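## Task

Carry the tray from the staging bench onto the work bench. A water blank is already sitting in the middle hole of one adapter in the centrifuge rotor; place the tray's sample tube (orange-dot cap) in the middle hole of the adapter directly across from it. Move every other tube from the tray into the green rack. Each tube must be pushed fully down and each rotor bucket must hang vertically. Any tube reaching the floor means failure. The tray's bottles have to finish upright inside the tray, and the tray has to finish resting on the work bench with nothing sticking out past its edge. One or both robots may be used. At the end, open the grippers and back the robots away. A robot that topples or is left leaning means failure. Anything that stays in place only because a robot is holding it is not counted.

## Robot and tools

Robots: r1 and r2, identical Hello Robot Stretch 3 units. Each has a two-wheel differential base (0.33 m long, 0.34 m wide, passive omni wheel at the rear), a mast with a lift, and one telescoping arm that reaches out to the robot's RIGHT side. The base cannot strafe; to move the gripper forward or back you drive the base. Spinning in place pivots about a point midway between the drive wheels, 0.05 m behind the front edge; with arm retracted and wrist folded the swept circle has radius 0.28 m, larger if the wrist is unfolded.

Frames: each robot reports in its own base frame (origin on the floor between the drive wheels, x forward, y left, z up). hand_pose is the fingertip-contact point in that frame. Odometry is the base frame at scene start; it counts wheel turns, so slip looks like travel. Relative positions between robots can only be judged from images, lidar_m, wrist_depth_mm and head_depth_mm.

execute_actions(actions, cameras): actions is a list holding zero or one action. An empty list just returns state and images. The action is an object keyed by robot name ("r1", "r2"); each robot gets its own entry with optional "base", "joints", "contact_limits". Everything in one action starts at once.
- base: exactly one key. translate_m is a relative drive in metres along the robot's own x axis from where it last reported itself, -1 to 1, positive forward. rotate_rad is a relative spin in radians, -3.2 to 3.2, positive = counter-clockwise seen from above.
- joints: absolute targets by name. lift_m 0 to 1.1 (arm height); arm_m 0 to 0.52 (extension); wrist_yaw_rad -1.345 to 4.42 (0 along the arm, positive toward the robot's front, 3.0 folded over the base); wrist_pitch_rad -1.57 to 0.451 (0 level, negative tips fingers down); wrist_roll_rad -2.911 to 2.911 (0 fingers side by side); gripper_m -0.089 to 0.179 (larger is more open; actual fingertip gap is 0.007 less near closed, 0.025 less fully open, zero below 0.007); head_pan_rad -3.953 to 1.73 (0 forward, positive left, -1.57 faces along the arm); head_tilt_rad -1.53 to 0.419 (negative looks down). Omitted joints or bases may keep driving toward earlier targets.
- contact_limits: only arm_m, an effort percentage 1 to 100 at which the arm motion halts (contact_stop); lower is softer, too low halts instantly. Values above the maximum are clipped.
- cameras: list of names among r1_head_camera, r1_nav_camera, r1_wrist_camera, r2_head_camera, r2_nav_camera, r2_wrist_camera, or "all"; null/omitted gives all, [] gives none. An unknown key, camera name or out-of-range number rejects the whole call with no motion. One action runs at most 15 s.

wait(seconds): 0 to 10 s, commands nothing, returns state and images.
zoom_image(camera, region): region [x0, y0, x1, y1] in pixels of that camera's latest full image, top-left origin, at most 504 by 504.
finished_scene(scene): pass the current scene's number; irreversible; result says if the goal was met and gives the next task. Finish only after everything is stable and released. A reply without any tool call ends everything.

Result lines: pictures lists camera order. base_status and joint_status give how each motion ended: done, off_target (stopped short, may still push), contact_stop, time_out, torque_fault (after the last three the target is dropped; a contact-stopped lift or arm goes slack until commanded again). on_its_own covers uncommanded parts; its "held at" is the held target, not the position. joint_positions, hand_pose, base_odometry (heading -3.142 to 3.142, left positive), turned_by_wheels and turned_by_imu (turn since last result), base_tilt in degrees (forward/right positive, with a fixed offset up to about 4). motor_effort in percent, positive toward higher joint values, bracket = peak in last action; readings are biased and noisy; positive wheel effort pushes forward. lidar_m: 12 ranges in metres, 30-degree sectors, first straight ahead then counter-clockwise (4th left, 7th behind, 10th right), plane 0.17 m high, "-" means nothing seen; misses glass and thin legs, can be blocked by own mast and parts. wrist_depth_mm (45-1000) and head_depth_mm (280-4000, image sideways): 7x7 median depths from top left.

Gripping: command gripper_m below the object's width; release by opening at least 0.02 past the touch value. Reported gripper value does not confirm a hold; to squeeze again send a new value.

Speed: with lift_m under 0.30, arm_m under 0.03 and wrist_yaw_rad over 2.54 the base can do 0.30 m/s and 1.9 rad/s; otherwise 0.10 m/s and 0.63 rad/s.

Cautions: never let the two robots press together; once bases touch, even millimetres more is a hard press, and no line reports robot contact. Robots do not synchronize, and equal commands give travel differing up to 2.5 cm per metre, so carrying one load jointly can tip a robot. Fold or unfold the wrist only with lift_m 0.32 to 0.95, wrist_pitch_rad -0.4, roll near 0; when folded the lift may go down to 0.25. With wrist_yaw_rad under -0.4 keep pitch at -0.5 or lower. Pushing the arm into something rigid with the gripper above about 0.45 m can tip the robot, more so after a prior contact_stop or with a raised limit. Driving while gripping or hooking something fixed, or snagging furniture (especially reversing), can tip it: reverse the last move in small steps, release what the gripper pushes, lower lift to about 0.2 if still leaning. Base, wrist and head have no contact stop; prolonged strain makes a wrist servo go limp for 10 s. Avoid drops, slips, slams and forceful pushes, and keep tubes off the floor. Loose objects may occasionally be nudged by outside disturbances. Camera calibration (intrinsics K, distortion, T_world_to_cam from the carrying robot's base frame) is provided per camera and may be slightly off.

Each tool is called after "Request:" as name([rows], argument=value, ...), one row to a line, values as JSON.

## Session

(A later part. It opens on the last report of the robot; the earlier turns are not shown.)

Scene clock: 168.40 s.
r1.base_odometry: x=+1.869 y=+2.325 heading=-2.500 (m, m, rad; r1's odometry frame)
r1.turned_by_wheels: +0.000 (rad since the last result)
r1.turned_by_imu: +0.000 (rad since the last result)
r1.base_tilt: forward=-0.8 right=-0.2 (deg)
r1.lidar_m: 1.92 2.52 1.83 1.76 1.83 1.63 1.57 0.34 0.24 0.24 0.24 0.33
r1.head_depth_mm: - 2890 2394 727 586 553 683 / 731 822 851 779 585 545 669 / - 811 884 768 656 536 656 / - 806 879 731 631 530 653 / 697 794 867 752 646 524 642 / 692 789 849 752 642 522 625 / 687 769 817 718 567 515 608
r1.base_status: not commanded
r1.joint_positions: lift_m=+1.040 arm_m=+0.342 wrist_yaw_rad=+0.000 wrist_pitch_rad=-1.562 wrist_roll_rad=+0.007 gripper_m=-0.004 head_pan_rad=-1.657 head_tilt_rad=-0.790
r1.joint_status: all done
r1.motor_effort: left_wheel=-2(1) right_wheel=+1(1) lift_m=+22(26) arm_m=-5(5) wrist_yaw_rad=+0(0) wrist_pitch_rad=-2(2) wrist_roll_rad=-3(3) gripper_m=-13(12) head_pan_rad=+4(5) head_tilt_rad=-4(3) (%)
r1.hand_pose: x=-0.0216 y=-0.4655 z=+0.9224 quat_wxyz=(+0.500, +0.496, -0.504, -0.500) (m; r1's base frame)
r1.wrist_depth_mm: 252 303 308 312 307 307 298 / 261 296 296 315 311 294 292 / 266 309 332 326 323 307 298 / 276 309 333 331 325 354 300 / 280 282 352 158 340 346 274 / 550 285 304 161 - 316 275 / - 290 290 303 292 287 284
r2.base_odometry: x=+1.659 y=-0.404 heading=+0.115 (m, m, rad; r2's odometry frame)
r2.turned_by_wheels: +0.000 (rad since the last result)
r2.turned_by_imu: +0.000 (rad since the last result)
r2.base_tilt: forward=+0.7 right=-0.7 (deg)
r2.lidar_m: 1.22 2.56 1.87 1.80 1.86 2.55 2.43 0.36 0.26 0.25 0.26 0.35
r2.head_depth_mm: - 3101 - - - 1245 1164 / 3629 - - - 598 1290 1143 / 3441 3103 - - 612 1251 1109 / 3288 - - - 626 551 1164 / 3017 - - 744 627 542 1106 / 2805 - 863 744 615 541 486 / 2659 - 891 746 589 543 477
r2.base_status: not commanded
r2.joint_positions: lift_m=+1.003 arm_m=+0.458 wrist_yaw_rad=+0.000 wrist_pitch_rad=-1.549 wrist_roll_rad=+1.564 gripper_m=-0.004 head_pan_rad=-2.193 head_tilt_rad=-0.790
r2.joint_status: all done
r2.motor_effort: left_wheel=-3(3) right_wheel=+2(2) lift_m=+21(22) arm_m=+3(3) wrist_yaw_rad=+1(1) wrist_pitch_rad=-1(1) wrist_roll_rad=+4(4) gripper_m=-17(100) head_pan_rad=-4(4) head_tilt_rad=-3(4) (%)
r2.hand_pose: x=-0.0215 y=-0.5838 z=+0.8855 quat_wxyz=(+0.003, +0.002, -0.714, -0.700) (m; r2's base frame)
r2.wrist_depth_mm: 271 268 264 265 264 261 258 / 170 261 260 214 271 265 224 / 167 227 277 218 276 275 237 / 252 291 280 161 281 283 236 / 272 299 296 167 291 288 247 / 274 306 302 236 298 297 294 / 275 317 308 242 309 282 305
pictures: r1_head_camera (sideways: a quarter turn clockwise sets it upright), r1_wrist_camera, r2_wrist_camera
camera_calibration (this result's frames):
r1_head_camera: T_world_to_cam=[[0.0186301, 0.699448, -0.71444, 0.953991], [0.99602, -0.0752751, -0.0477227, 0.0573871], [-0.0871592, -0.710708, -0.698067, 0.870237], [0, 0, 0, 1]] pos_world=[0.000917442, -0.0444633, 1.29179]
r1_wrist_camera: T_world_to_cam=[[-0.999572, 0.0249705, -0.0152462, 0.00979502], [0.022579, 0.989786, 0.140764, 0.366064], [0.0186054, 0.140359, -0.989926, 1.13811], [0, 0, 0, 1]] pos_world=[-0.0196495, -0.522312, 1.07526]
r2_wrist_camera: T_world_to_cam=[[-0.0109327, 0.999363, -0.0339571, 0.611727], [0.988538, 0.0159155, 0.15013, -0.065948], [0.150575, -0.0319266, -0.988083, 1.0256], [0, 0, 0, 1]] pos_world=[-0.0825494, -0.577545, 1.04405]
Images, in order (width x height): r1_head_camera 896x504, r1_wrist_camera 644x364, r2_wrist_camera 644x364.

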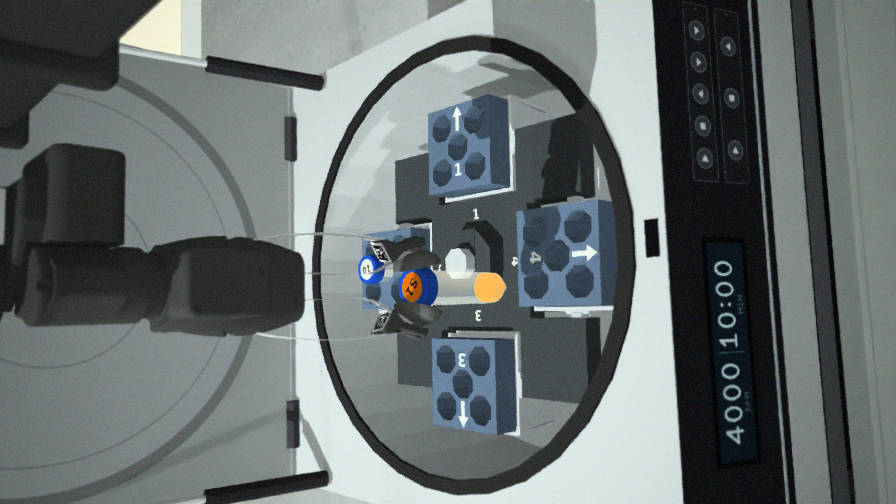

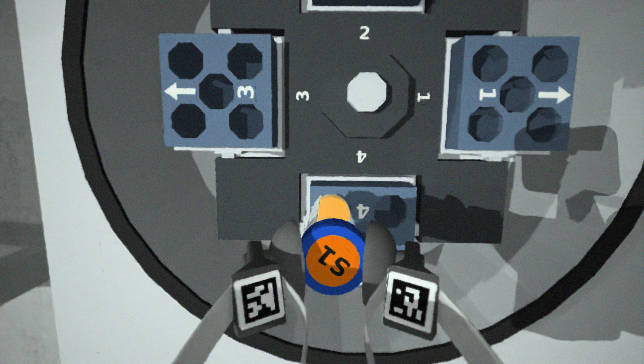

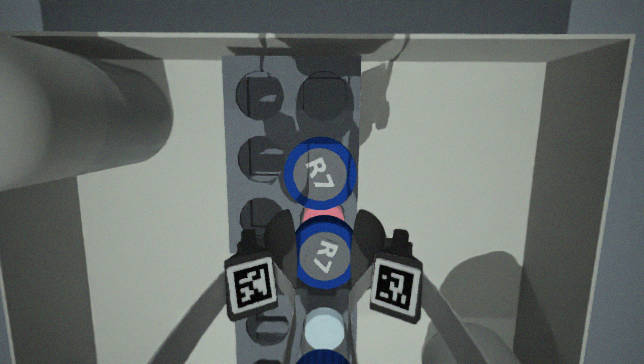

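Request:
execute_actions([
  {"r1":{"base":{"translate_m":-0.031},"joints":{"arm_m":0.312}},"r2":{"joints":{"lift_m":1.1}}},
], cameras=["r1_wrist_camera","r1_head_camera"])

Request:
execute_actions([
  {"r1":{"joints":{"lift_m":1.02}},"r2":{"base":{"translate_m":-0.41}}},
], cameras=["r1_wrist_camera","r1_head_camera","r2_wrist_camera"])

Scene clock: 172.57 s.
r1.base_odometry: x=+1.893 y=+2.344 heading=-2.501 (m, m, rad; r1's odometry frame)
r1.turned_by_wheels: +0.000 (rad since the last result)
r1.turned_by_imu: +0.000 (rad since the last result)
r1.base_tilt: forward=-0.7 right=-0.3 (deg)
r1.lidar_m: 1.95 2.52 1.83 1.76 1.82 1.60 1.54 0.34 0.25 0.24 0.24 0.33
r1.head_depth_mm: - 2932 2360 1734 586 553 684 / 731 821 859 766 583 545 669 / - 820 872 767 663 537 656 / - - 882 742 633 531 654 / 696 785 873 742 628 523 643 / 694 790 856 750 644 520 626 / 687 781 841 752 564 516 606
r1.base_status: done
r1.joint_positions: lift_m=+1.040 arm_m=+0.312 wrist_yaw_rad=+0.000 wrist_pitch_rad=-1.562 wrist_roll_rad=+0.007 gripper_m=-0.004 head_pan_rad=-1.657 head_tilt_rad=-0.790
r1.joint_status: all done
r1.motor_effort: left_wheel=-1(4) right_wheel=+1(2) lift_m=+22(22) arm_m=-5(5) wrist_yaw_rad=+1(0) wrist_pitch_rad=-2(2) wrist_roll_rad=-3(3) gripper_m=-12(11) head_pan_rad=+5(5) head_tilt_rad=-4(4) (%)
r1.hand_pose: x=-0.0216 y=-0.4355 z=+0.9224 quat_wxyz=(+0.500, +0.496, -0.504, -0.500) (m; r1's base frame)
r1.wrist_depth_mm: 275 294 311 293 308 284 278 / 271 320 318 301 320 293 279 / 269 346 326 323 324 335 268 / 273 334 336 306 328 340 266 / 280 286 410 159 388 304 274 / 285 287 294 159 - 280 280 / 293 291 290 290 286 285 284
r2.base_odometry: x=+1.659 y=-0.404 heading=+0.115 (m, m, rad; r2's odometry frame)
r2.turned_by_wheels: +0.000 (rad since the last result)
r2.turned_by_imu: +0.000 (rad since the last result)
r2.base_tilt: forward=+0.6 right=-0.8 (deg)
r2.lidar_m: 1.22 2.57 1.87 1.80 1.86 2.55 2.44 0.36 0.26 0.25 0.26 0.35
r2.head_depth_mm: - 2836 2212 739 668 1245 1160 / 3701 2850 909 739 624 1294 1142 / 3481 2875 910 742 625 1248 1106 / 3304 2855 849 742 627 551 1163 / 3064 2880 886 743 627 541 1106 / 2891 2894 916 746 614 542 484 / 2703 2810 920 746 589 542 477
r2.base_status: not commanded
r2.joint_positions: lift_m=+1.099 arm_m=+0.458 wrist_yaw_rad=+0.000 wrist_pitch_rad=-1.549 wrist_roll_rad=+1.564 gripper_m=-0.004 head_pan_rad=-2.193 head_tilt_rad=-0.790
r2.joint_status: all done
r2.motor_effort: left_wheel=-3(3) right_wheel=+2(2) lift_m=+46(47) arm_m=+3(3) wrist_yaw_rad=+0(0) wrist_pitch_rad=-1(1) wrist_roll_rad=+4(4) gripper_m=-17(16) head_pan_rad=-5(4) head_tilt_rad=-3(4) (%)
r2.hand_pose: x=-0.0215 y=-0.5838 z=+0.9815 quat_wxyz=(+0.003, +0.002, -0.714, -0.700) (m; r2's base frame)
r2.wrist_depth_mm: 367 365 364 360 359 356 352 / 375 268 370 308 362 358 359 / 207 244 375 318 372 366 371 / 394 384 387 322 384 382 381 / 415 384 398 167 388 391 386 / 418 410 409 275 393 398 401 / 432 390 396 350 375 412 410
pictures: r1_head_camera (sideways: a quarter turn clockwise sets it upright), r1_wrist_camera
camera_calibration (this result's frames):
r1_head_camera: T_world_to_cam=[[0.0186207, 0.699448, -0.71444, 0.953991], [0.996021, -0.0752617, -0.0477227, 0.0573871], [-0.0871496, -0.710709, -0.698067, 0.870236], [0, 0, 0, 1]] pos_world=[0.000918041, -0.0444633, 1.29179]
r1_wrist_camera: T_world_to_cam=[[-0.999572, 0.0249668, -0.0152462, 0.00904423], [0.0225753, 0.989786, 0.140764, 0.33637], [0.0186049, 0.140359, -0.989926, 1.13389], [0, 0, 0, 1]] pos_world=[-0.0196493, -0.492313, 1.07526]
Images, in order (width x height): r1_head_camera 896x504, r1_wrist_camera 644x364.

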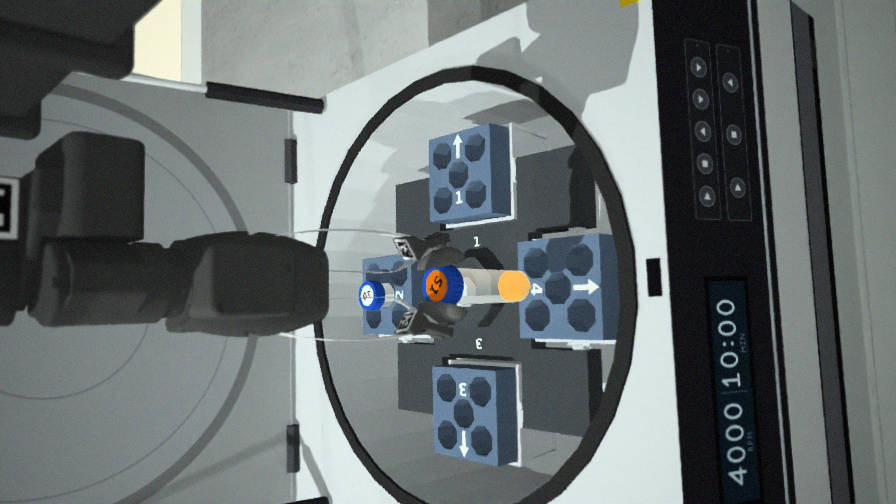

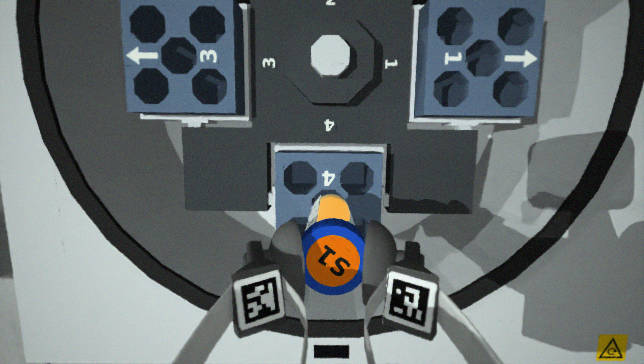

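Scene clock: 177.90 s.
r1.base_odometry: x=+1.893 y=+2.344 heading=-2.501 (m, m, rad; r1's odometry frame)
r1.turned_by_wheels: +0.000 (rad since the last result)
r1.turned_by_imu: +0.000 (rad since the last result)
r1.base_tilt: forward=-0.8 right=-0.2 (deg)
r1.lidar_m: 1.95 2.52 1.84 1.77 1.83 1.60 1.54 0.34 0.25 0.24 0.24 0.33
r1.head_depth_mm: - 2861 2376 1741 585 553 683 / - 818 859 766 583 545 672 / - 834 875 768 663 538 657 / - - 884 764 618 531 654 / 698 788 870 774 627 524 643 / 694 790 854 749 643 520 624 / 688 781 840 750 565 515 608
r1.base_status: not commanded
r1.joint_positions: lift_m=+1.020 arm_m=+0.312 wrist_yaw_rad=+0.000 wrist_pitch_rad=-1.562 wrist_roll_rad=+0.007 gripper_m=-0.004 head_pan_rad=-1.657 head_tilt_rad=-0.790
r1.joint_status: all done
r1.motor_effort: left_wheel=+0(1) right_wheel=+1(1) lift_m=+23(25) arm_m=-6(6) wrist_yaw_rad=+0(1) wrist_pitch_rad=-2(2) wrist_roll_rad=-3(3) gripper_m=-12(12) head_pan_rad=+5(4) head_tilt_rad=-4(4) (%)
r1.hand_pose: x=-0.0216 y=-0.4355 z=+0.9024 quat_wxyz=(+0.500, +0.496, -0.504, -0.500) (m; r1's base frame)
r1.wrist_depth_mm: 274 273 291 273 291 274 275 / 277 281 298 282 297 272 278 / 264 336 309 307 306 310 269 / 253 314 315 290 308 322 248 / 256 284 368 159 371 301 250 / 265 263 289 160 - 262 258 / 269 268 269 268 268 265 265
r2.base_odometry: x=+1.252 y=-0.451 heading=+0.115 (m, m, rad; r2's odometry frame)
r2.turned_by_wheels: +0.000 (rad since the last result)
r2.turned_by_imu: +0.001 (rad since the last result)
r2.base_tilt: forward=+0.7 right=-0.8 (deg)
r2.lidar_m: 0.96 2.57 1.87 1.80 1.86 2.53 2.02 0.35 0.26 0.25 0.26 0.36
r2.head_depth_mm: - 2842 2200 1799 1515 1317 1159 / 3690 2843 2199 1805 1526 1316 1160 / 3454 2864 2215 1804 1525 683 1143 / 3278 2883 2215 1827 626 551 969 / 3088 2851 2229 1769 627 541 1125 / 2872 2887 2230 745 626 541 494 / 2713 2836 921 746 628 543 477
r2.base_status: done
r2.joint_positions: lift_m=+1.099 arm_m=+0.458 wrist_yaw_rad=+0.000 wrist_pitch_rad=-1.549 wrist_roll_rad=+1.564 gripper_m=-0.004 head_pan_rad=-2.193 head_tilt_rad=-0.790
r2.joint_status: not commanded
r2.motor_effort: left_wheel=-4(9) right_wheel=+3(3) lift_m=+45(46) arm_m=+3(4) wrist_yaw_rad=+1(0) wrist_pitch_rad=-1(1) wrist_roll_rad=+4(4) gripper_m=-15(16) head_pan_rad=-4(4) head_tilt_rad=-3(4) (%)
r2.hand_pose: x=-0.0215 y=-0.5838 z=+0.9815 quat_wxyz=(+0.003, +0.002, -0.714, -0.700) (m; r2's base frame)
r2.wrist_depth_mm: 369 364 365 359 355 355 353 / 381 373 369 367 364 361 362 / 384 386 380 321 376 369 371 / 395 391 390 378 386 384 382 / 408 411 402 172 394 393 391 / 414 416 413 418 404 411 401 / 431 429 428 424 417 408 412
pictures: r1_head_camera (sideways: a quarter turn clockwise sets it upright), r1_wrist_camera, r2_wrist_camera
camera_calibration (this result's frames):
r1_head_camera: T_world_to_cam=[[0.0186206, 0.699448, -0.71444, 0.953991], [0.996021, -0.0752616, -0.0477227, 0.0573871], [-0.0871495, -0.710709, -0.698067, 0.870236], [0, 0, 0, 1]] pos_world=[0.000918046, -0.0444633, 1.29179]
r1_wrist_camera: T_world_to_cam=[[-0.999572, 0.0249672, -0.0152462, 0.00873945], [0.0225757, 0.989786, 0.140763, 0.339185], [0.0186049, 0.140359, -0.989926, 1.11409], [0, 0, 0, 1]] pos_world=[-0.0196493, -0.492312, 1.05526]
r2_wrist_camera: T_world_to_cam=[[-0.0109332, 0.999363, -0.0339571, 0.614988], [0.988538, 0.015916, 0.15013, -0.0803597], [0.150575, -0.0319265, -0.988083, 1.12045], [0, 0, 0, 1]] pos_world=[-0.0825494, -0.577546, 1.14004]
Images, in order (width x height): r1_head_camera 896x504, r1_wrist_camera 644x364, r2_wrist_camera 644x364.

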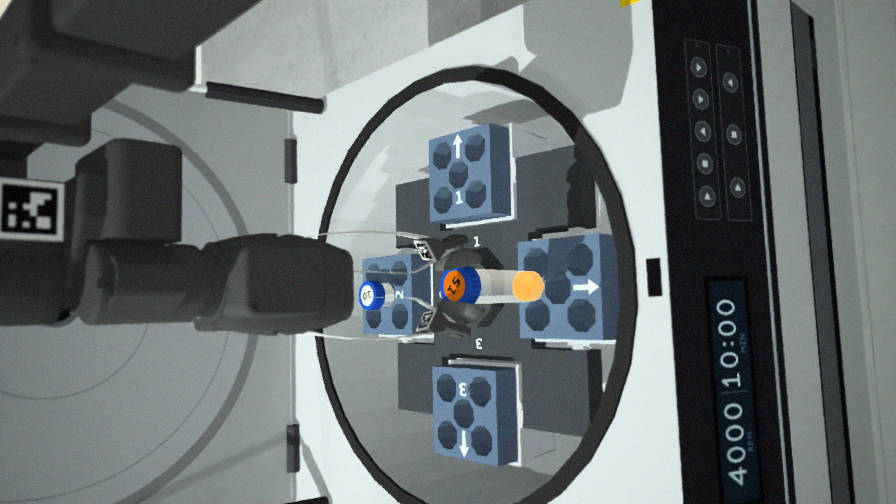

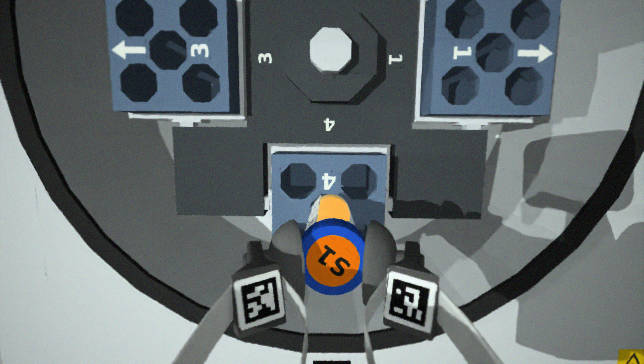

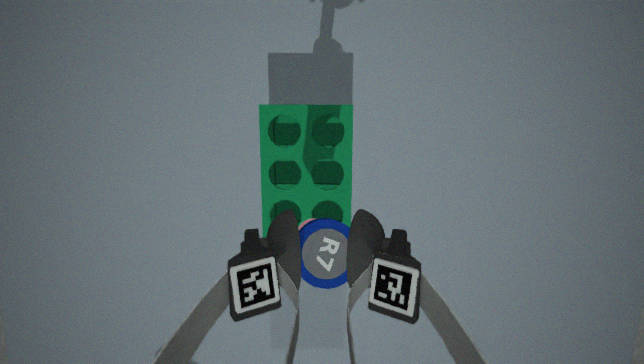

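Request:
execute_actions([
  {"r1":{"joints":{"lift_m":0.995}},"r2":{"base":{"translate_m":-0.055},"joints":{"head_pan_rad":-1.75,"head_tilt_rad":-0.7,"arm_m":0.455,"lift_m":1.08}}},
], cameras=["r1_wrist_camera","r1_head_camera","r2_wrist_camera","r2_head_camera"])

Scene clock: 183.47 s.
r1.base_odometry: x=+1.893 y=+2.344 heading=-2.501 (m, m, rad; r1's odometry frame)
r1.turned_by_wheels: +0.000 (rad since the last result)
r1.turned_by_imu: +0.000 (rad since the last result)
r1.base_tilt: forward=-0.8 right=-0.3 (deg)
r1.lidar_m: 1.95 2.52 1.83 1.76 1.83 1.60 1.54 0.34 0.25 0.24 0.24 0.33
r1.head_depth_mm: 2629 - 2218 748 587 553 684 / - 836 860 766 583 547 670 / - 855 873 767 661 537 656 / - - 877 784 624 531 653 / 696 794 876 781 628 523 644 / 694 791 854 750 644 520 626 / 688 782 843 751 565 515 607
r1.base_status: not commanded
r1.joint_positions: lift_m=+0.995 arm_m=+0.312 wrist_yaw_rad=+0.000 wrist_pitch_rad=-1.562 wrist_roll_rad=+0.007 gripper_m=-0.004 head_pan_rad=-1.657 head_tilt_rad=-0.790
r1.joint_status: all done
r1.motor_effort: left_wheel=-1(2) right_wheel=+2(0) lift_m=+23(24) arm_m=-6(5) wrist_yaw_rad=+0(1) wrist_pitch_rad=-2(2) wrist_roll_rad=-3(3) gripper_m=-11(13) head_pan_rad=+5(5) head_tilt_rad=-3(4) (%)
r1.hand_pose: x=-0.0216 y=-0.4355 z=+0.8774 quat_wxyz=(+0.500, +0.496, -0.504, -0.500) (m; r1's base frame)
r1.wrist_depth_mm: 271 248 268 250 266 250 253 / 274 254 276 256 273 255 253 / 266 306 282 279 280 281 259 / 245 298 288 264 284 304 251 / 232 286 355 158 288 290 229 / 237 241 295 160 - 253 232 / 243 243 240 261 238 238 238
r2.base_odometry: x=+1.198 y=-0.458 heading=+0.115 (m, m, rad; r2's odometry frame)
r2.turned_by_wheels: +0.000 (rad since the last result)
r2.turned_by_imu: +0.000 (rad since the last result)
r2.base_tilt: forward=+0.6 right=-0.8 (deg)
r2.lidar_m: 0.96 2.56 1.87 1.80 1.86 2.53 1.96 2.14 0.26 0.25 0.26 0.36
r2.head_depth_mm: 2871 3078 2523 1985 1627 1349 521 / 2772 3039 2537 1985 1550 568 511 / 2681 2963 2519 845 672 569 494 / 2618 2926 2552 823 673 570 494 / 2582 2909 2573 824 675 572 495 / - 2860 2574 749 677 572 495 / 2439 2747 2580 830 676 573 496
r2.base_status: done
r2.joint_positions: lift_m=+1.080 arm_m=+0.455 wrist_yaw_rad=+0.000 wrist_pitch_rad=-1.549 wrist_roll_rad=+1.564 gripper_m=-0.004 head_pan_rad=-1.757 head_tilt_rad=-0.705
r2.joint_status: all done
r2.motor_effort: left_wheel=-4(10) right_wheel=+2(6) lift_m=+22(43) arm_m=-1(2) wrist_yaw_rad=+1(0) wrist_pitch_rad=-1(1) wrist_roll_rad=+4(4) gripper_m=-15(16) head_pan_rad=+5(42) head_tilt_rad=+1(9) (%)
r2.hand_pose: x=-0.0215 y=-0.5813 z=+0.9625 quat_wxyz=(+0.003, +0.002, -0.714, -0.700) (m; r2's base frame)
r2.wrist_depth_mm: 346 346 345 344 338 334 333 / 353 353 353 351 348 345 343 / 368 362 361 360 352 353 352 / 373 370 366 354 367 360 362 / 388 381 379 172 374 374 375 / 392 396 393 327 383 382 382 / 410 401 404 406 399 395 392
pictures: r1_head_camera (sideways: a quarter turn clockwise sets it upright), r1_wrist_camera, r2_head_camera (sideways: a quarter turn clockwise sets it upright), r2_wrist_camera
camera_calibration (this result's frames):
r1_head_camera: T_world_to_cam=[[0.0186206, 0.699448, -0.71444, 0.953991], [0.996021, -0.0752616, -0.0477227, 0.0573871], [-0.0871495, -0.710709, -0.698067, 0.870236], [0, 0, 0, 1]] pos_world=[0.000918046, -0.0444633, 1.29179]
r1_wrist_camera: T_world_to_cam=[[-0.999572, 0.0249667, -0.0152462, 0.00835829], [0.0225753, 0.989786, 0.140764, 0.342702], [0.0186049, 0.140359, -0.989926, 1.08936], [0, 0, 0, 1]] pos_world=[-0.0196493, -0.492312, 1.03027]
r2_head_camera: T_world_to_cam=[[0.143813, 0.608181, -0.780662, 1.02809], [0.975415, -0.220224, 0.00812242, -0.0145665], [-0.166981, -0.762638, -0.624901, 0.767087], [0, 0, 0, 1]] pos_world=[-0.00555498, -0.0434622, 1.28206]
r2_wrist_camera: T_world_to_cam=[[-0.0109331, 0.999363, -0.033957, 0.611906], [0.988538, 0.0159159, 0.15013, -0.0775438], [0.150575, -0.0319264, -0.988083, 1.10174], [0, 0, 0, 1]] pos_world=[-0.0825494, -0.575108, 1.12103]
Images, in order (width x height): r1_head_camera 896x504, r1_wrist_camera 644x364, r2_head_camera 896x504, r2_wrist_camera 644x364.

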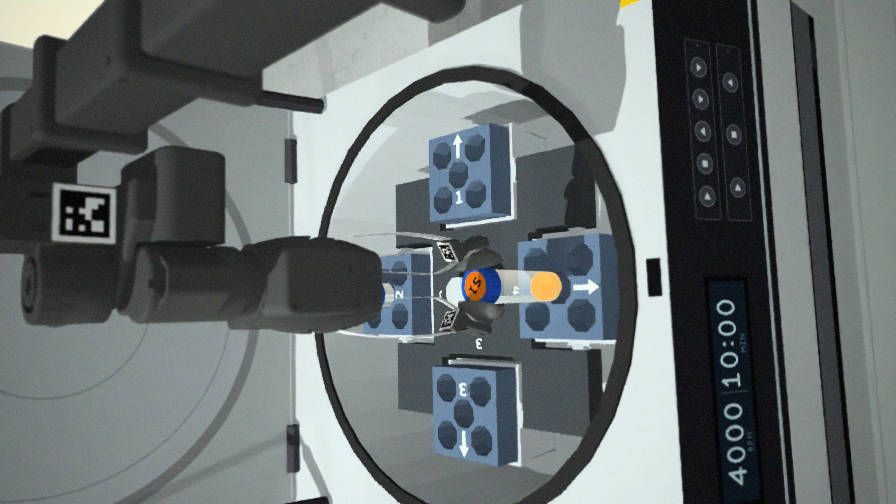

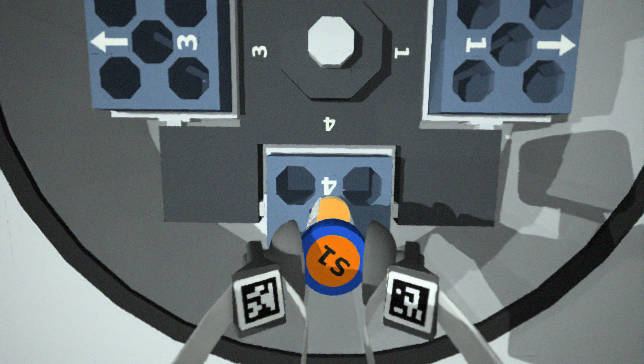

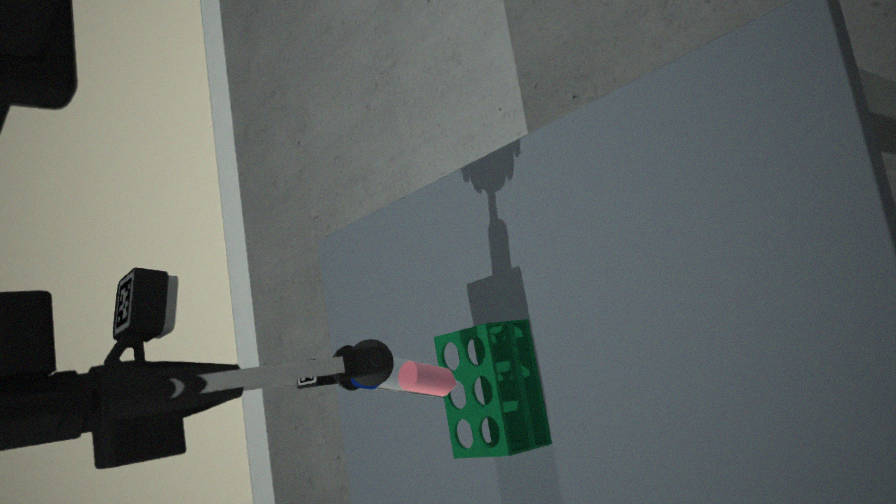

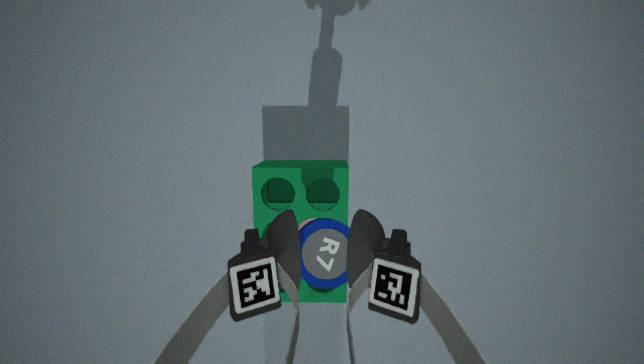

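Request:
execute_actions([
  {"r1":{"joints":{"lift_m":0.975}},"r2":{"base":{"translate_m":-0.025},"joints":{"lift_m":1.06}}},
], cameras=["r1_wrist_camera","r1_head_camera","r2_wrist_camera","r2_head_camera"])

Scene clock: 186.87 s.
r1.base_odometry: x=+1.893 y=+2.344 heading=-2.501 (m, m, rad; r1's odometry frame)
r1.turned_by_wheels: +0.000 (rad since the last result)
r1.turned_by_imu: +0.000 (rad since the last result)
r1.base_tilt: forward=-0.7 right=-0.4 (deg)
r1.lidar_m: 1.95 2.52 1.83 1.76 1.82 1.60 1.54 0.34 0.24 0.24 0.24 0.33
r1.head_depth_mm: 2667 - - 716 587 554 682 / 694 - 854 768 581 545 670 / 677 - 873 766 662 537 658 / 671 - 880 780 632 530 654 / 687 796 880 774 631 525 644 / 694 788 854 749 643 521 625 / 688 782 843 751 566 515 608
r1.base_status: not commanded
r1.joint_positions: lift_m=+0.975 arm_m=+0.312 wrist_yaw_rad=+0.000 wrist_pitch_rad=-1.562 wrist_roll_rad=+0.007 gripper_m=-0.004 head_pan_rad=-1.657 head_tilt_rad=-0.790
r1.joint_status: all done
r1.motor_effort: left_wheel=-2(2) right_wheel=+0(1) lift_m=+23(21) arm_m=-6(6) wrist_yaw_rad=+0(0) wrist_pitch_rad=-2(2) wrist_roll_rad=-3(3) gripper_m=-12(13) head_pan_rad=+4(5) head_tilt_rad=-4(4) (%)
r1.hand_pose: x=-0.0216 y=-0.4355 z=+0.8574 quat_wxyz=(+0.500, +0.496, -0.503, -0.500) (m; r1's base frame)
r1.wrist_depth_mm: 250 226 249 228 248 228 240 / 248 235 252 240 253 232 244 / 262 265 261 259 261 261 261 / 244 287 266 246 265 268 249 / 222 279 300 159 270 282 225 / 215 243 292 159 - 250 211 / 222 222 236 260 237 214 218
r2.base_odometry: x=+1.173 y=-0.461 heading=+0.115 (m, m, rad; r2's odometry frame)
r2.turned_by_wheels: +0.000 (rad since the last result)
r2.turned_by_imu: +0.000 (rad since the last result)
r2.base_tilt: forward=+0.7 right=-0.8 (deg)
r2.lidar_m: 0.96 2.57 1.87 1.79 1.86 2.54 1.94 2.12 0.26 0.25 0.26 0.36
r2.head_depth_mm: - 3135 2507 1979 1623 1380 1131 / - 3030 2544 1987 1632 569 512 / 2729 2968 2544 1989 673 569 494 / 2643 2939 2560 822 673 570 493 / 2670 2886 2555 826 676 571 495 / - - 2558 747 676 572 495 / 2478 2734 2598 830 679 572 495
r2.base_status: done
r2.joint_positions: lift_m=+1.060 arm_m=+0.455 wrist_yaw_rad=+0.000 wrist_pitch_rad=-1.549 wrist_roll_rad=+1.564 gripper_m=-0.004 head_pan_rad=-1.757 head_tilt_rad=-0.705
r2.joint_status: all done
r2.motor_effort: left_wheel=-3(9) right_wheel=+2(6) lift_m=+22(21) arm_m=-1(1) wrist_yaw_rad=+1(0) wrist_pitch_rad=-1(1) wrist_roll_rad=+4(4) gripper_m=-15(16) head_pan_rad=+5(6) head_tilt_rad=+1(1) (%)
r2.hand_pose: x=-0.0215 y=-0.5813 z=+0.9425 quat_wxyz=(+0.003, +0.002, -0.714, -0.700) (m; r2's base frame)
r2.wrist_depth_mm: 326 325 320 324 316 317 317 / 334 336 333 331 327 327 323 / 345 345 340 336 335 334 334 / 354 348 346 342 344 342 342 / 362 359 354 172 353 353 351 / 375 370 369 302 363 364 356 / 386 382 379 378 375 373 372
pictures: r1_head_camera (sideways: a quarter turn clockwise sets it upright), r1_wrist_camera, r2_head_camera (sideways: a quarter turn clockwise sets it upright), r2_wrist_camera
camera_calibration (this result's frames):
r1_head_camera: T_world_to_cam=[[0.0186207, 0.699448, -0.71444, 0.953991], [0.996021, -0.0752617, -0.0477227, 0.0573871], [-0.0871496, -0.710709, -0.698067, 0.870236], [0, 0, 0, 1]] pos_world=[0.000918041, -0.0444633, 1.29179]
r1_wrist_camera: T_world_to_cam=[[-0.999572, 0.0249686, -0.0152398, 0.0080469], [0.0225733, 0.98975, 0.141016, 0.345217], [0.0186046, 0.140611, -0.98989, 1.06963], [0, 0, 0, 1]] pos_world=[-0.0196492, -0.492281, 1.01025]
r2_head_camera: T_world_to_cam=[[0.143802, 0.608169, -0.780674, 1.0281], [0.975418, -0.220211, 0.00812308, -0.0145673], [-0.166973, -0.762651, -0.624886, 0.767068], [0, 0, 0, 1]] pos_world=[-0.00555445, -0.0434627, 1.28206]
r2_wrist_camera: T_world_to_cam=[[-0.0109331, 0.999363, -0.0339573, 0.611227], [0.988538, 0.0159159, 0.15013, -0.0745412], [0.150575, -0.0319267, -0.988083, 1.08198], [0, 0, 0, 1]] pos_world=[-0.0825494, -0.575108, 1.10103]
Images, in order (width x height): r1_head_camera 896x504, r1_wrist_camera 644x364, r2_head_camera 896x504, r2_wrist_camera 644x364.

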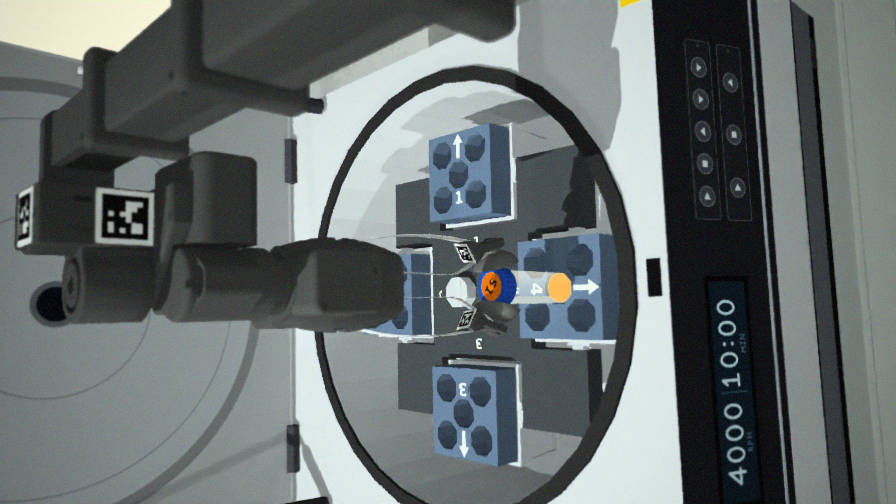

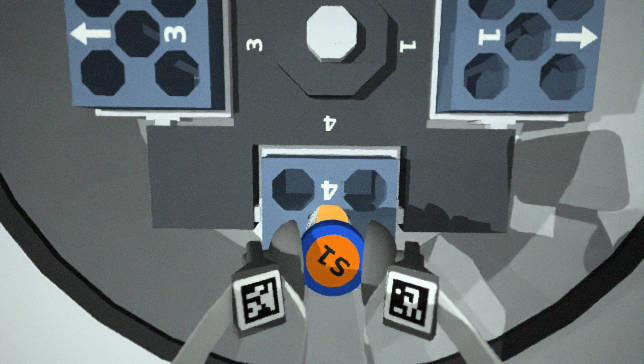

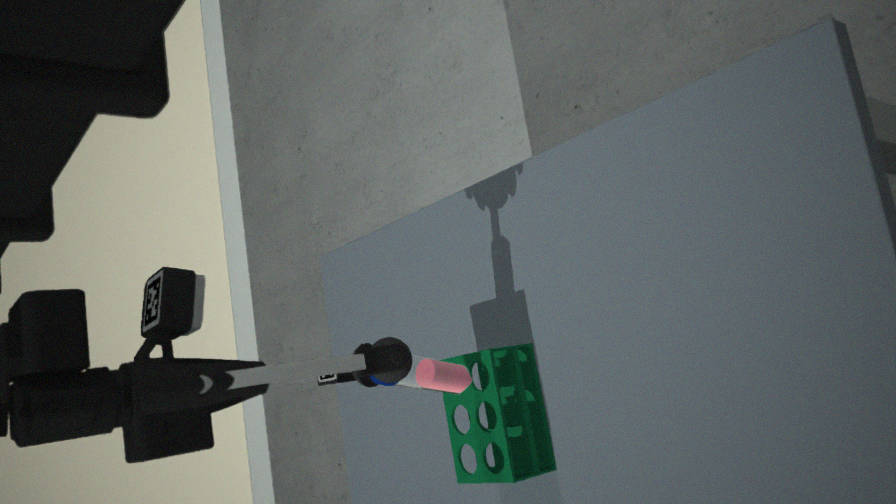

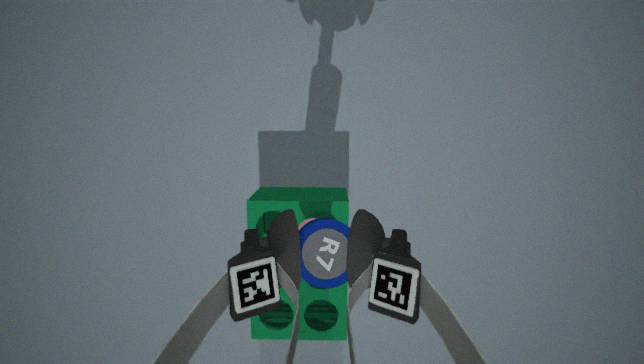

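Request:
zoom_image(camera="r1_head_camera", region=[460,220,640,360])

Request:
zoom_image(camera="r2_head_camera", region=[360,320,560,490])

Region (460, 220, 640, 360) of r1_head_camera's 896x504 image, scaled by 2.800, with more detail than that image has.

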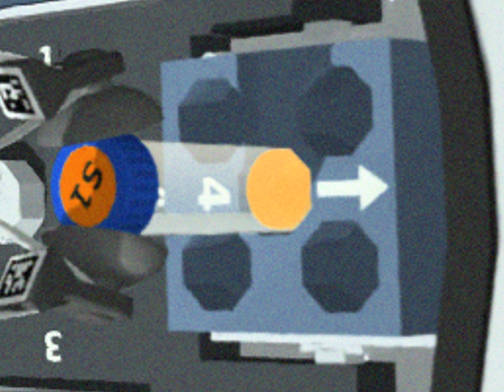

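Region (360, 320, 560, 490) of r2_head_camera's 896x504 image, scaled by 2.520, with more detail than that image has; it fills the top 428 rows of this view, and the rest is white.

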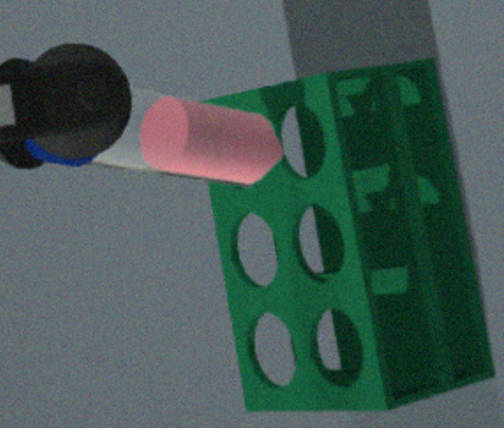

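Request:
execute_actions([
  {"r1":{"joints":{"lift_m":0.95}},"r2":{"joints":{"lift_m":1.043,"arm_m":0.447}}},
], cameras=["r1_wrist_camera","r1_head_camera","r2_head_camera"])

Request:
zoom_image(camera="r2_head_camera", region=[360,320,560,490])

Scene clock: 193.13 s.
r1.base_odometry: x=+1.893 y=+2.344 heading=-2.501 (m, m, rad; r1's odometry frame)
r1.turned_by_wheels: +0.000 (rad since the last result)
r1.turned_by_imu: +0.000 (rad since the last result)
r1.base_tilt: forward=-0.7 right=-0.3 (deg)
r1.lidar_m: 1.94 2.52 1.84 1.76 1.83 1.60 1.54 0.34 0.25 0.24 0.24 0.33
r1.head_depth_mm: 2678 3025 - - 571 551 683 / 714 - 860 763 581 546 672 / 697 - 870 768 663 538 656 / 691 - 880 764 618 530 655 / 699 796 874 750 626 524 642 / 692 789 856 749 642 520 625 / 688 780 842 752 566 515 608
r1.base_status: not commanded
r1.joint_positions: lift_m=+0.950 arm_m=+0.312 wrist_yaw_rad=+0.000 wrist_pitch_rad=-1.563 wrist_roll_rad=+0.007 gripper_m=-0.004 head_pan_rad=-1.657 head_tilt_rad=-0.790
r1.joint_status: all done
r1.motor_effort: left_wheel=-1(1) right_wheel=+0(0) lift_m=+22(21) arm_m=-5(5) wrist_yaw_rad=+0(1) wrist_pitch_rad=-2(2) wrist_roll_rad=-3(3) gripper_m=-12(12) head_pan_rad=+5(5) head_tilt_rad=-4(4) (%)
r1.hand_pose: x=-0.0216 y=-0.4352 z=+0.8324 quat_wxyz=(+0.500, +0.496, -0.503, -0.500) (m; r1's base frame)
r1.wrist_depth_mm: 204 205 226 196 224 201 199 / 215 208 230 211 229 207 207 / 261 275 238 237 236 236 258 / 243 244 240 217 239 242 249 / 220 255 245 160 242 258 225 / 198 240 293 159 - 253 199 / 194 204 237 259 236 209 188
r2.base_odometry: x=+1.173 y=-0.461 heading=+0.115 (m, m, rad; r2's odometry frame)
r2.turned_by_wheels: +0.000 (rad since the last result)
r2.turned_by_imu: +0.000 (rad since the last result)
r2.base_tilt: forward=+0.7 right=-0.9 (deg)
r2.lidar_m: 0.96 2.56 1.87 1.80 1.85 2.54 1.94 2.13 0.26 0.25 0.26 0.36
r2.head_depth_mm: - - 2539 1986 1625 1377 1132 / - 3022 2533 1981 1621 568 511 / - 2996 2550 1982 671 569 493 / 2662 2914 2564 822 675 570 494 / 2563 2809 2555 824 674 572 495 / - - 2528 747 676 572 495 / 2468 2736 2568 829 679 573 496
r2.base_status: not commanded
r2.joint_positions: lift_m=+1.043 arm_m=+0.447 wrist_yaw_rad=+0.000 wrist_pitch_rad=-1.549 wrist_roll_rad=+1.564 gripper_m=-0.004 head_pan_rad=-1.757 head_tilt_rad=-0.705
r2.joint_status: all done
r2.motor_effort: left_wheel=-4(4) right_wheel=+2(2) lift_m=+22(22) arm_m=-1(2) wrist_yaw_rad=+0(0) wrist_pitch_rad=-1(1) wrist_roll_rad=+4(4) gripper_m=-16(15) head_pan_rad=+5(5) head_tilt_rad=+1(1) (%)
r2.hand_pose: x=-0.0215 y=-0.5733 z=+0.9255 quat_wxyz=(+0.003, +0.002, -0.714, -0.700) (m; r2's base frame)
r2.wrist_depth_mm: 311 310 306 306 303 304 299 / 319 316 315 314 307 308 307 / 327 324 323 321 319 317 313 / 336 335 332 326 330 321 324 / 345 345 340 171 339 334 333 / 351 353 348 284 341 343 340 / 363 360 359 323 357 352 350
pictures: r1_head_camera (sideways: a quarter turn clockwise sets it upright), r1_wrist_camera, r2_head_camera (sideways: a quarter turn clockwise sets it upright)
camera_calibration (this result's frames):
r1_head_camera: T_world_to_cam=[[0.0186209, 0.699448, -0.71444, 0.953991], [0.996021, -0.075262, -0.0477227, 0.0573871], [-0.0871498, -0.710709, -0.698067, 0.870236], [0, 0, 0, 1]] pos_world=[0.00091803, -0.0444633, 1.29179]
r1_wrist_camera: T_world_to_cam=[[-0.999572, 0.0249832, -0.0152153, 0.00764592], [0.0225728, 0.989611, 0.14199, 0.34761], [0.0186046, 0.141586, -0.989751, 1.04519], [0, 0, 0, 1]] pos_world=[-0.0196492, -0.492174, 0.985235]
r2_head_camera: T_world_to_cam=[[0.143793, 0.608146, -0.780693, 1.02813], [0.97542, -0.220204, 0.00812419, -0.0145688], [-0.166971, -0.762672, -0.624862, 0.767037], [0, 0, 0, 1]] pos_world=[-0.00555428, -0.0434634, 1.28206]
Images, in order (width x height): r1_head_camera 896x504, r1_wrist_camera 644x364, r2_head_camera 896x504.

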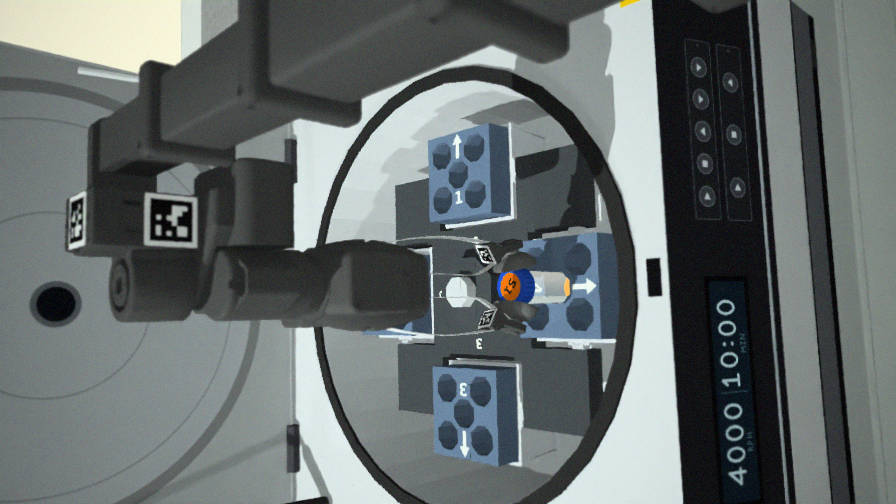

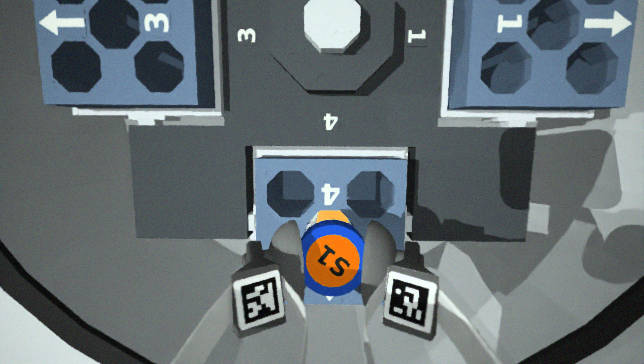

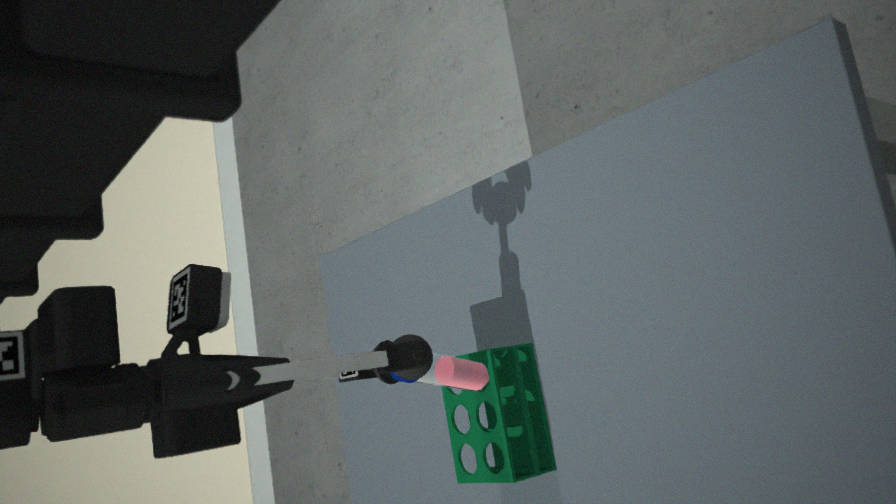

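Region (360, 320, 560, 490) of r2_head_camera's 896x504 image, scaled by 2.520, with more detail than that image has; it fills the top 428 rows of this view, and the rest is white.

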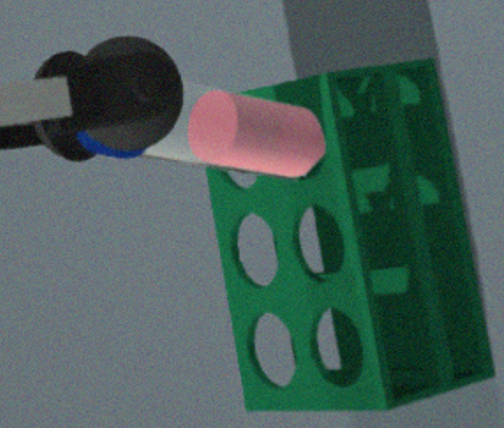

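Request:
execute_actions([
  {"r1":{"joints":{"lift_m":0.94,"gripper_m":0.07}},"r2":{"joints":{"lift_m":1.032,"arm_m":0.453}}},
], cameras=["r1_wrist_camera","r2_head_camera","r2_wrist_camera"])

Request:
zoom_image(camera="r2_head_camera", region=[360,320,560,490])

Scene clock: 196.13 s.
r1.base_odometry: x=+1.893 y=+2.344 heading=-2.501 (m, m, rad; r1's odometry frame)
r1.turned_by_wheels: +0.000 (rad since the last result)
r1.turned_by_imu: +0.000 (rad since the last result)
r1.base_tilt: forward=-0.7 right=-0.3 (deg)
r1.lidar_m: 1.95 2.51 1.83 1.76 1.83 1.59 1.54 0.34 0.24 0.24 0.24 0.33
r1.head_depth_mm: 2663 2965 - - 560 550 682 / 716 - - 766 583 545 671 / 701 - 860 767 663 536 656 / 696 - - 764 616 531 655 / 699 794 881 751 614 524 644 / 694 789 854 748 644 520 625 / 688 785 842 753 566 515 609
r1.base_status: not commanded
r1.joint_positions: lift_m=+0.940 arm_m=+0.312 wrist_yaw_rad=+0.000 wrist_pitch_rad=-1.563 wrist_roll_rad=+0.007 gripper_m=+0.070 head_pan_rad=-1.657 head_tilt_rad=-0.790
r1.joint_status: all done
r1.motor_effort: left_wheel=-1(2) right_wheel=+1(1) lift_m=+22(22) arm_m=-6(6) wrist_yaw_rad=+0(0) wrist_pitch_rad=-1(1) wrist_roll_rad=-3(3) gripper_m=-1(81) head_pan_rad=+5(5) head_tilt_rad=-3(4) (%)
r1.hand_pose: x=-0.0216 y=-0.4351 z=+0.8224 quat_wxyz=(+0.500, +0.496, -0.503, -0.500) (m; r1's base frame)
r1.wrist_depth_mm: 193 195 215 186 214 191 190 / 202 198 222 203 220 202 195 / 255 230 228 226 228 227 255 / 246 235 233 206 231 230 249 / 221 255 234 207 210 235 223 / 198 242 229 214 221 244 199 / 180 198 234 261 241 209 180
r2.base_odometry: x=+1.173 y=-0.461 heading=+0.115 (m, m, rad; r2's odometry frame)
r2.turned_by_wheels: +0.000 (rad since the last result)
r2.turned_by_imu: +0.000 (rad since the last result)
r2.base_tilt: forward=+0.7 right=-0.9 (deg)
r2.lidar_m: 0.96 2.57 1.87 1.80 1.86 2.53 1.94 2.12 0.26 0.25 0.26 0.36
r2.head_depth_mm: 2698 - 2451 1988 1630 1376 1135 / - - 2531 1979 1637 568 511 / - 3022 2544 1979 673 569 493 / 2685 2889 2561 825 674 570 494 / - 2795 2555 822 675 571 494 / - - 2513 747 677 573 496 / 2486 2714 2602 831 677 573 496
r2.base_status: not commanded
r2.joint_positions: lift_m=+1.032 arm_m=+0.453 wrist_yaw_rad=+0.000 wrist_pitch_rad=-1.549 wrist_roll_rad=+1.564 gripper_m=-0.004 head_pan_rad=-1.757 head_tilt_rad=-0.705
r2.joint_status: all done
r2.motor_effort: left_wheel=-3(4) right_wheel=+2(2) lift_m=+22(23) arm_m=+3(3) wrist_yaw_rad=+1(0) wrist_pitch_rad=-1(1) wrist_roll_rad=+4(4) gripper_m=-15(16) head_pan_rad=+5(5) head_tilt_rad=+2(1) (%)
r2.hand_pose: x=-0.0215 y=-0.5788 z=+0.9145 quat_wxyz=(+0.003, +0.002, -0.714, -0.700) (m; r2's base frame)
r2.wrist_depth_mm: 299 297 296 295 293 289 291 / 307 305 305 300 300 301 298 / 317 313 312 313 305 309 303 / 324 321 322 317 315 313 315 / 338 331 327 172 321 322 321 / 341 340 340 273 332 329 327 / 351 349 314 283 344 342 337
pictures: r1_wrist_camera, r2_head_camera (sideways: a quarter turn clockwise sets it upright), r2_wrist_camera
camera_calibration (this result's frames):
r1_wrist_camera: T_world_to_cam=[[-0.999572, 0.0249918, -0.0152078, 0.00748958], [0.0225768, 0.989568, 0.142289, 0.348686], [0.0186052, 0.141885, -0.989708, 1.03538], [0, 0, 0, 1]] pos_world=[-0.0196493, -0.492141, 0.975226]
r2_head_camera: T_world_to_cam=[[0.143793, 0.608143, -0.780696, 1.02813], [0.97542, -0.220205, 0.00812435, -0.014569], [-0.166972, -0.762675, -0.624858, 0.767032], [0, 0, 0, 1]] pos_world=[-0.00555431, -0.0434635, 1.28206]
r2_wrist_camera: T_world_to_cam=[[-0.010936, 0.999363, -0.0339571, 0.607705], [0.988538, 0.0159188, 0.15013, -0.0703798], [0.150575, -0.0319261, -0.988083, 1.05441], [0, 0, 0, 1]] pos_world=[-0.0825495, -0.572535, 1.07305]
Images, in order (width x height): r1_wrist_camera 644x364, r2_head_camera 896x504, r2_wrist_camera 644x364.

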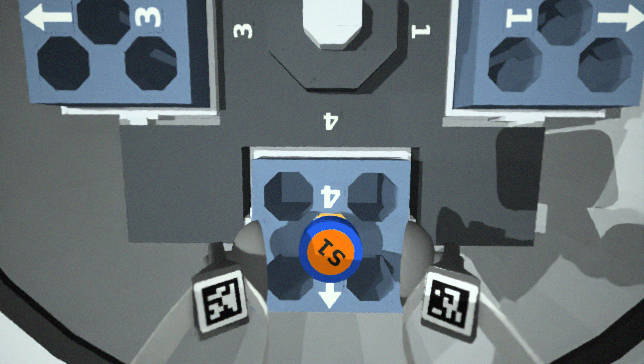

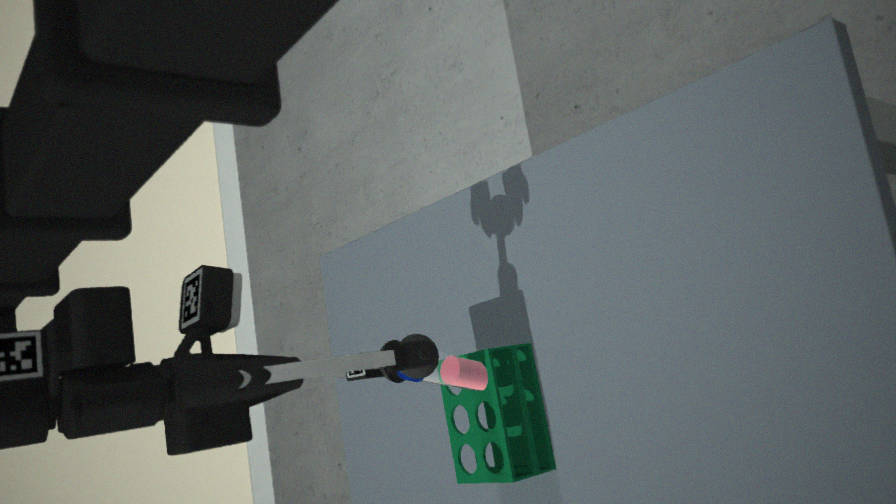

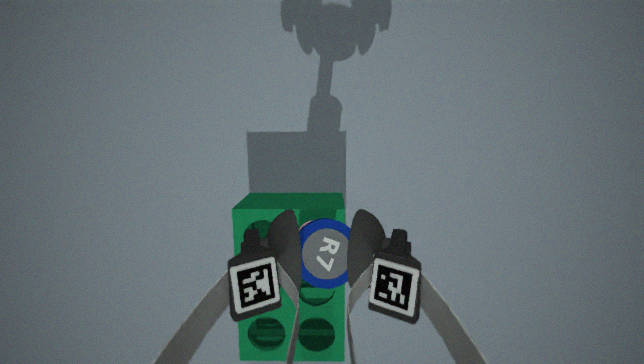

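Region (360, 320, 560, 490) of r2_head_camera's 896x504 image, scaled by 2.520, with more detail than that image has; it fills the top 428 rows of this view, and the rest is white.

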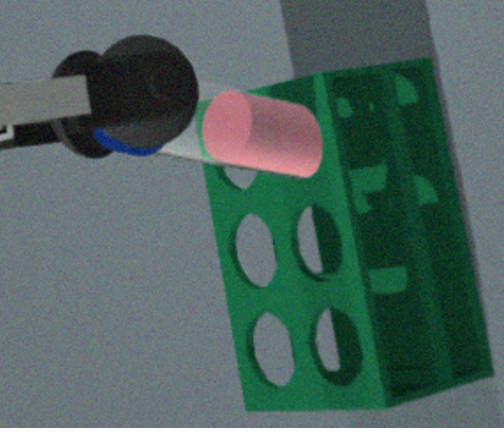

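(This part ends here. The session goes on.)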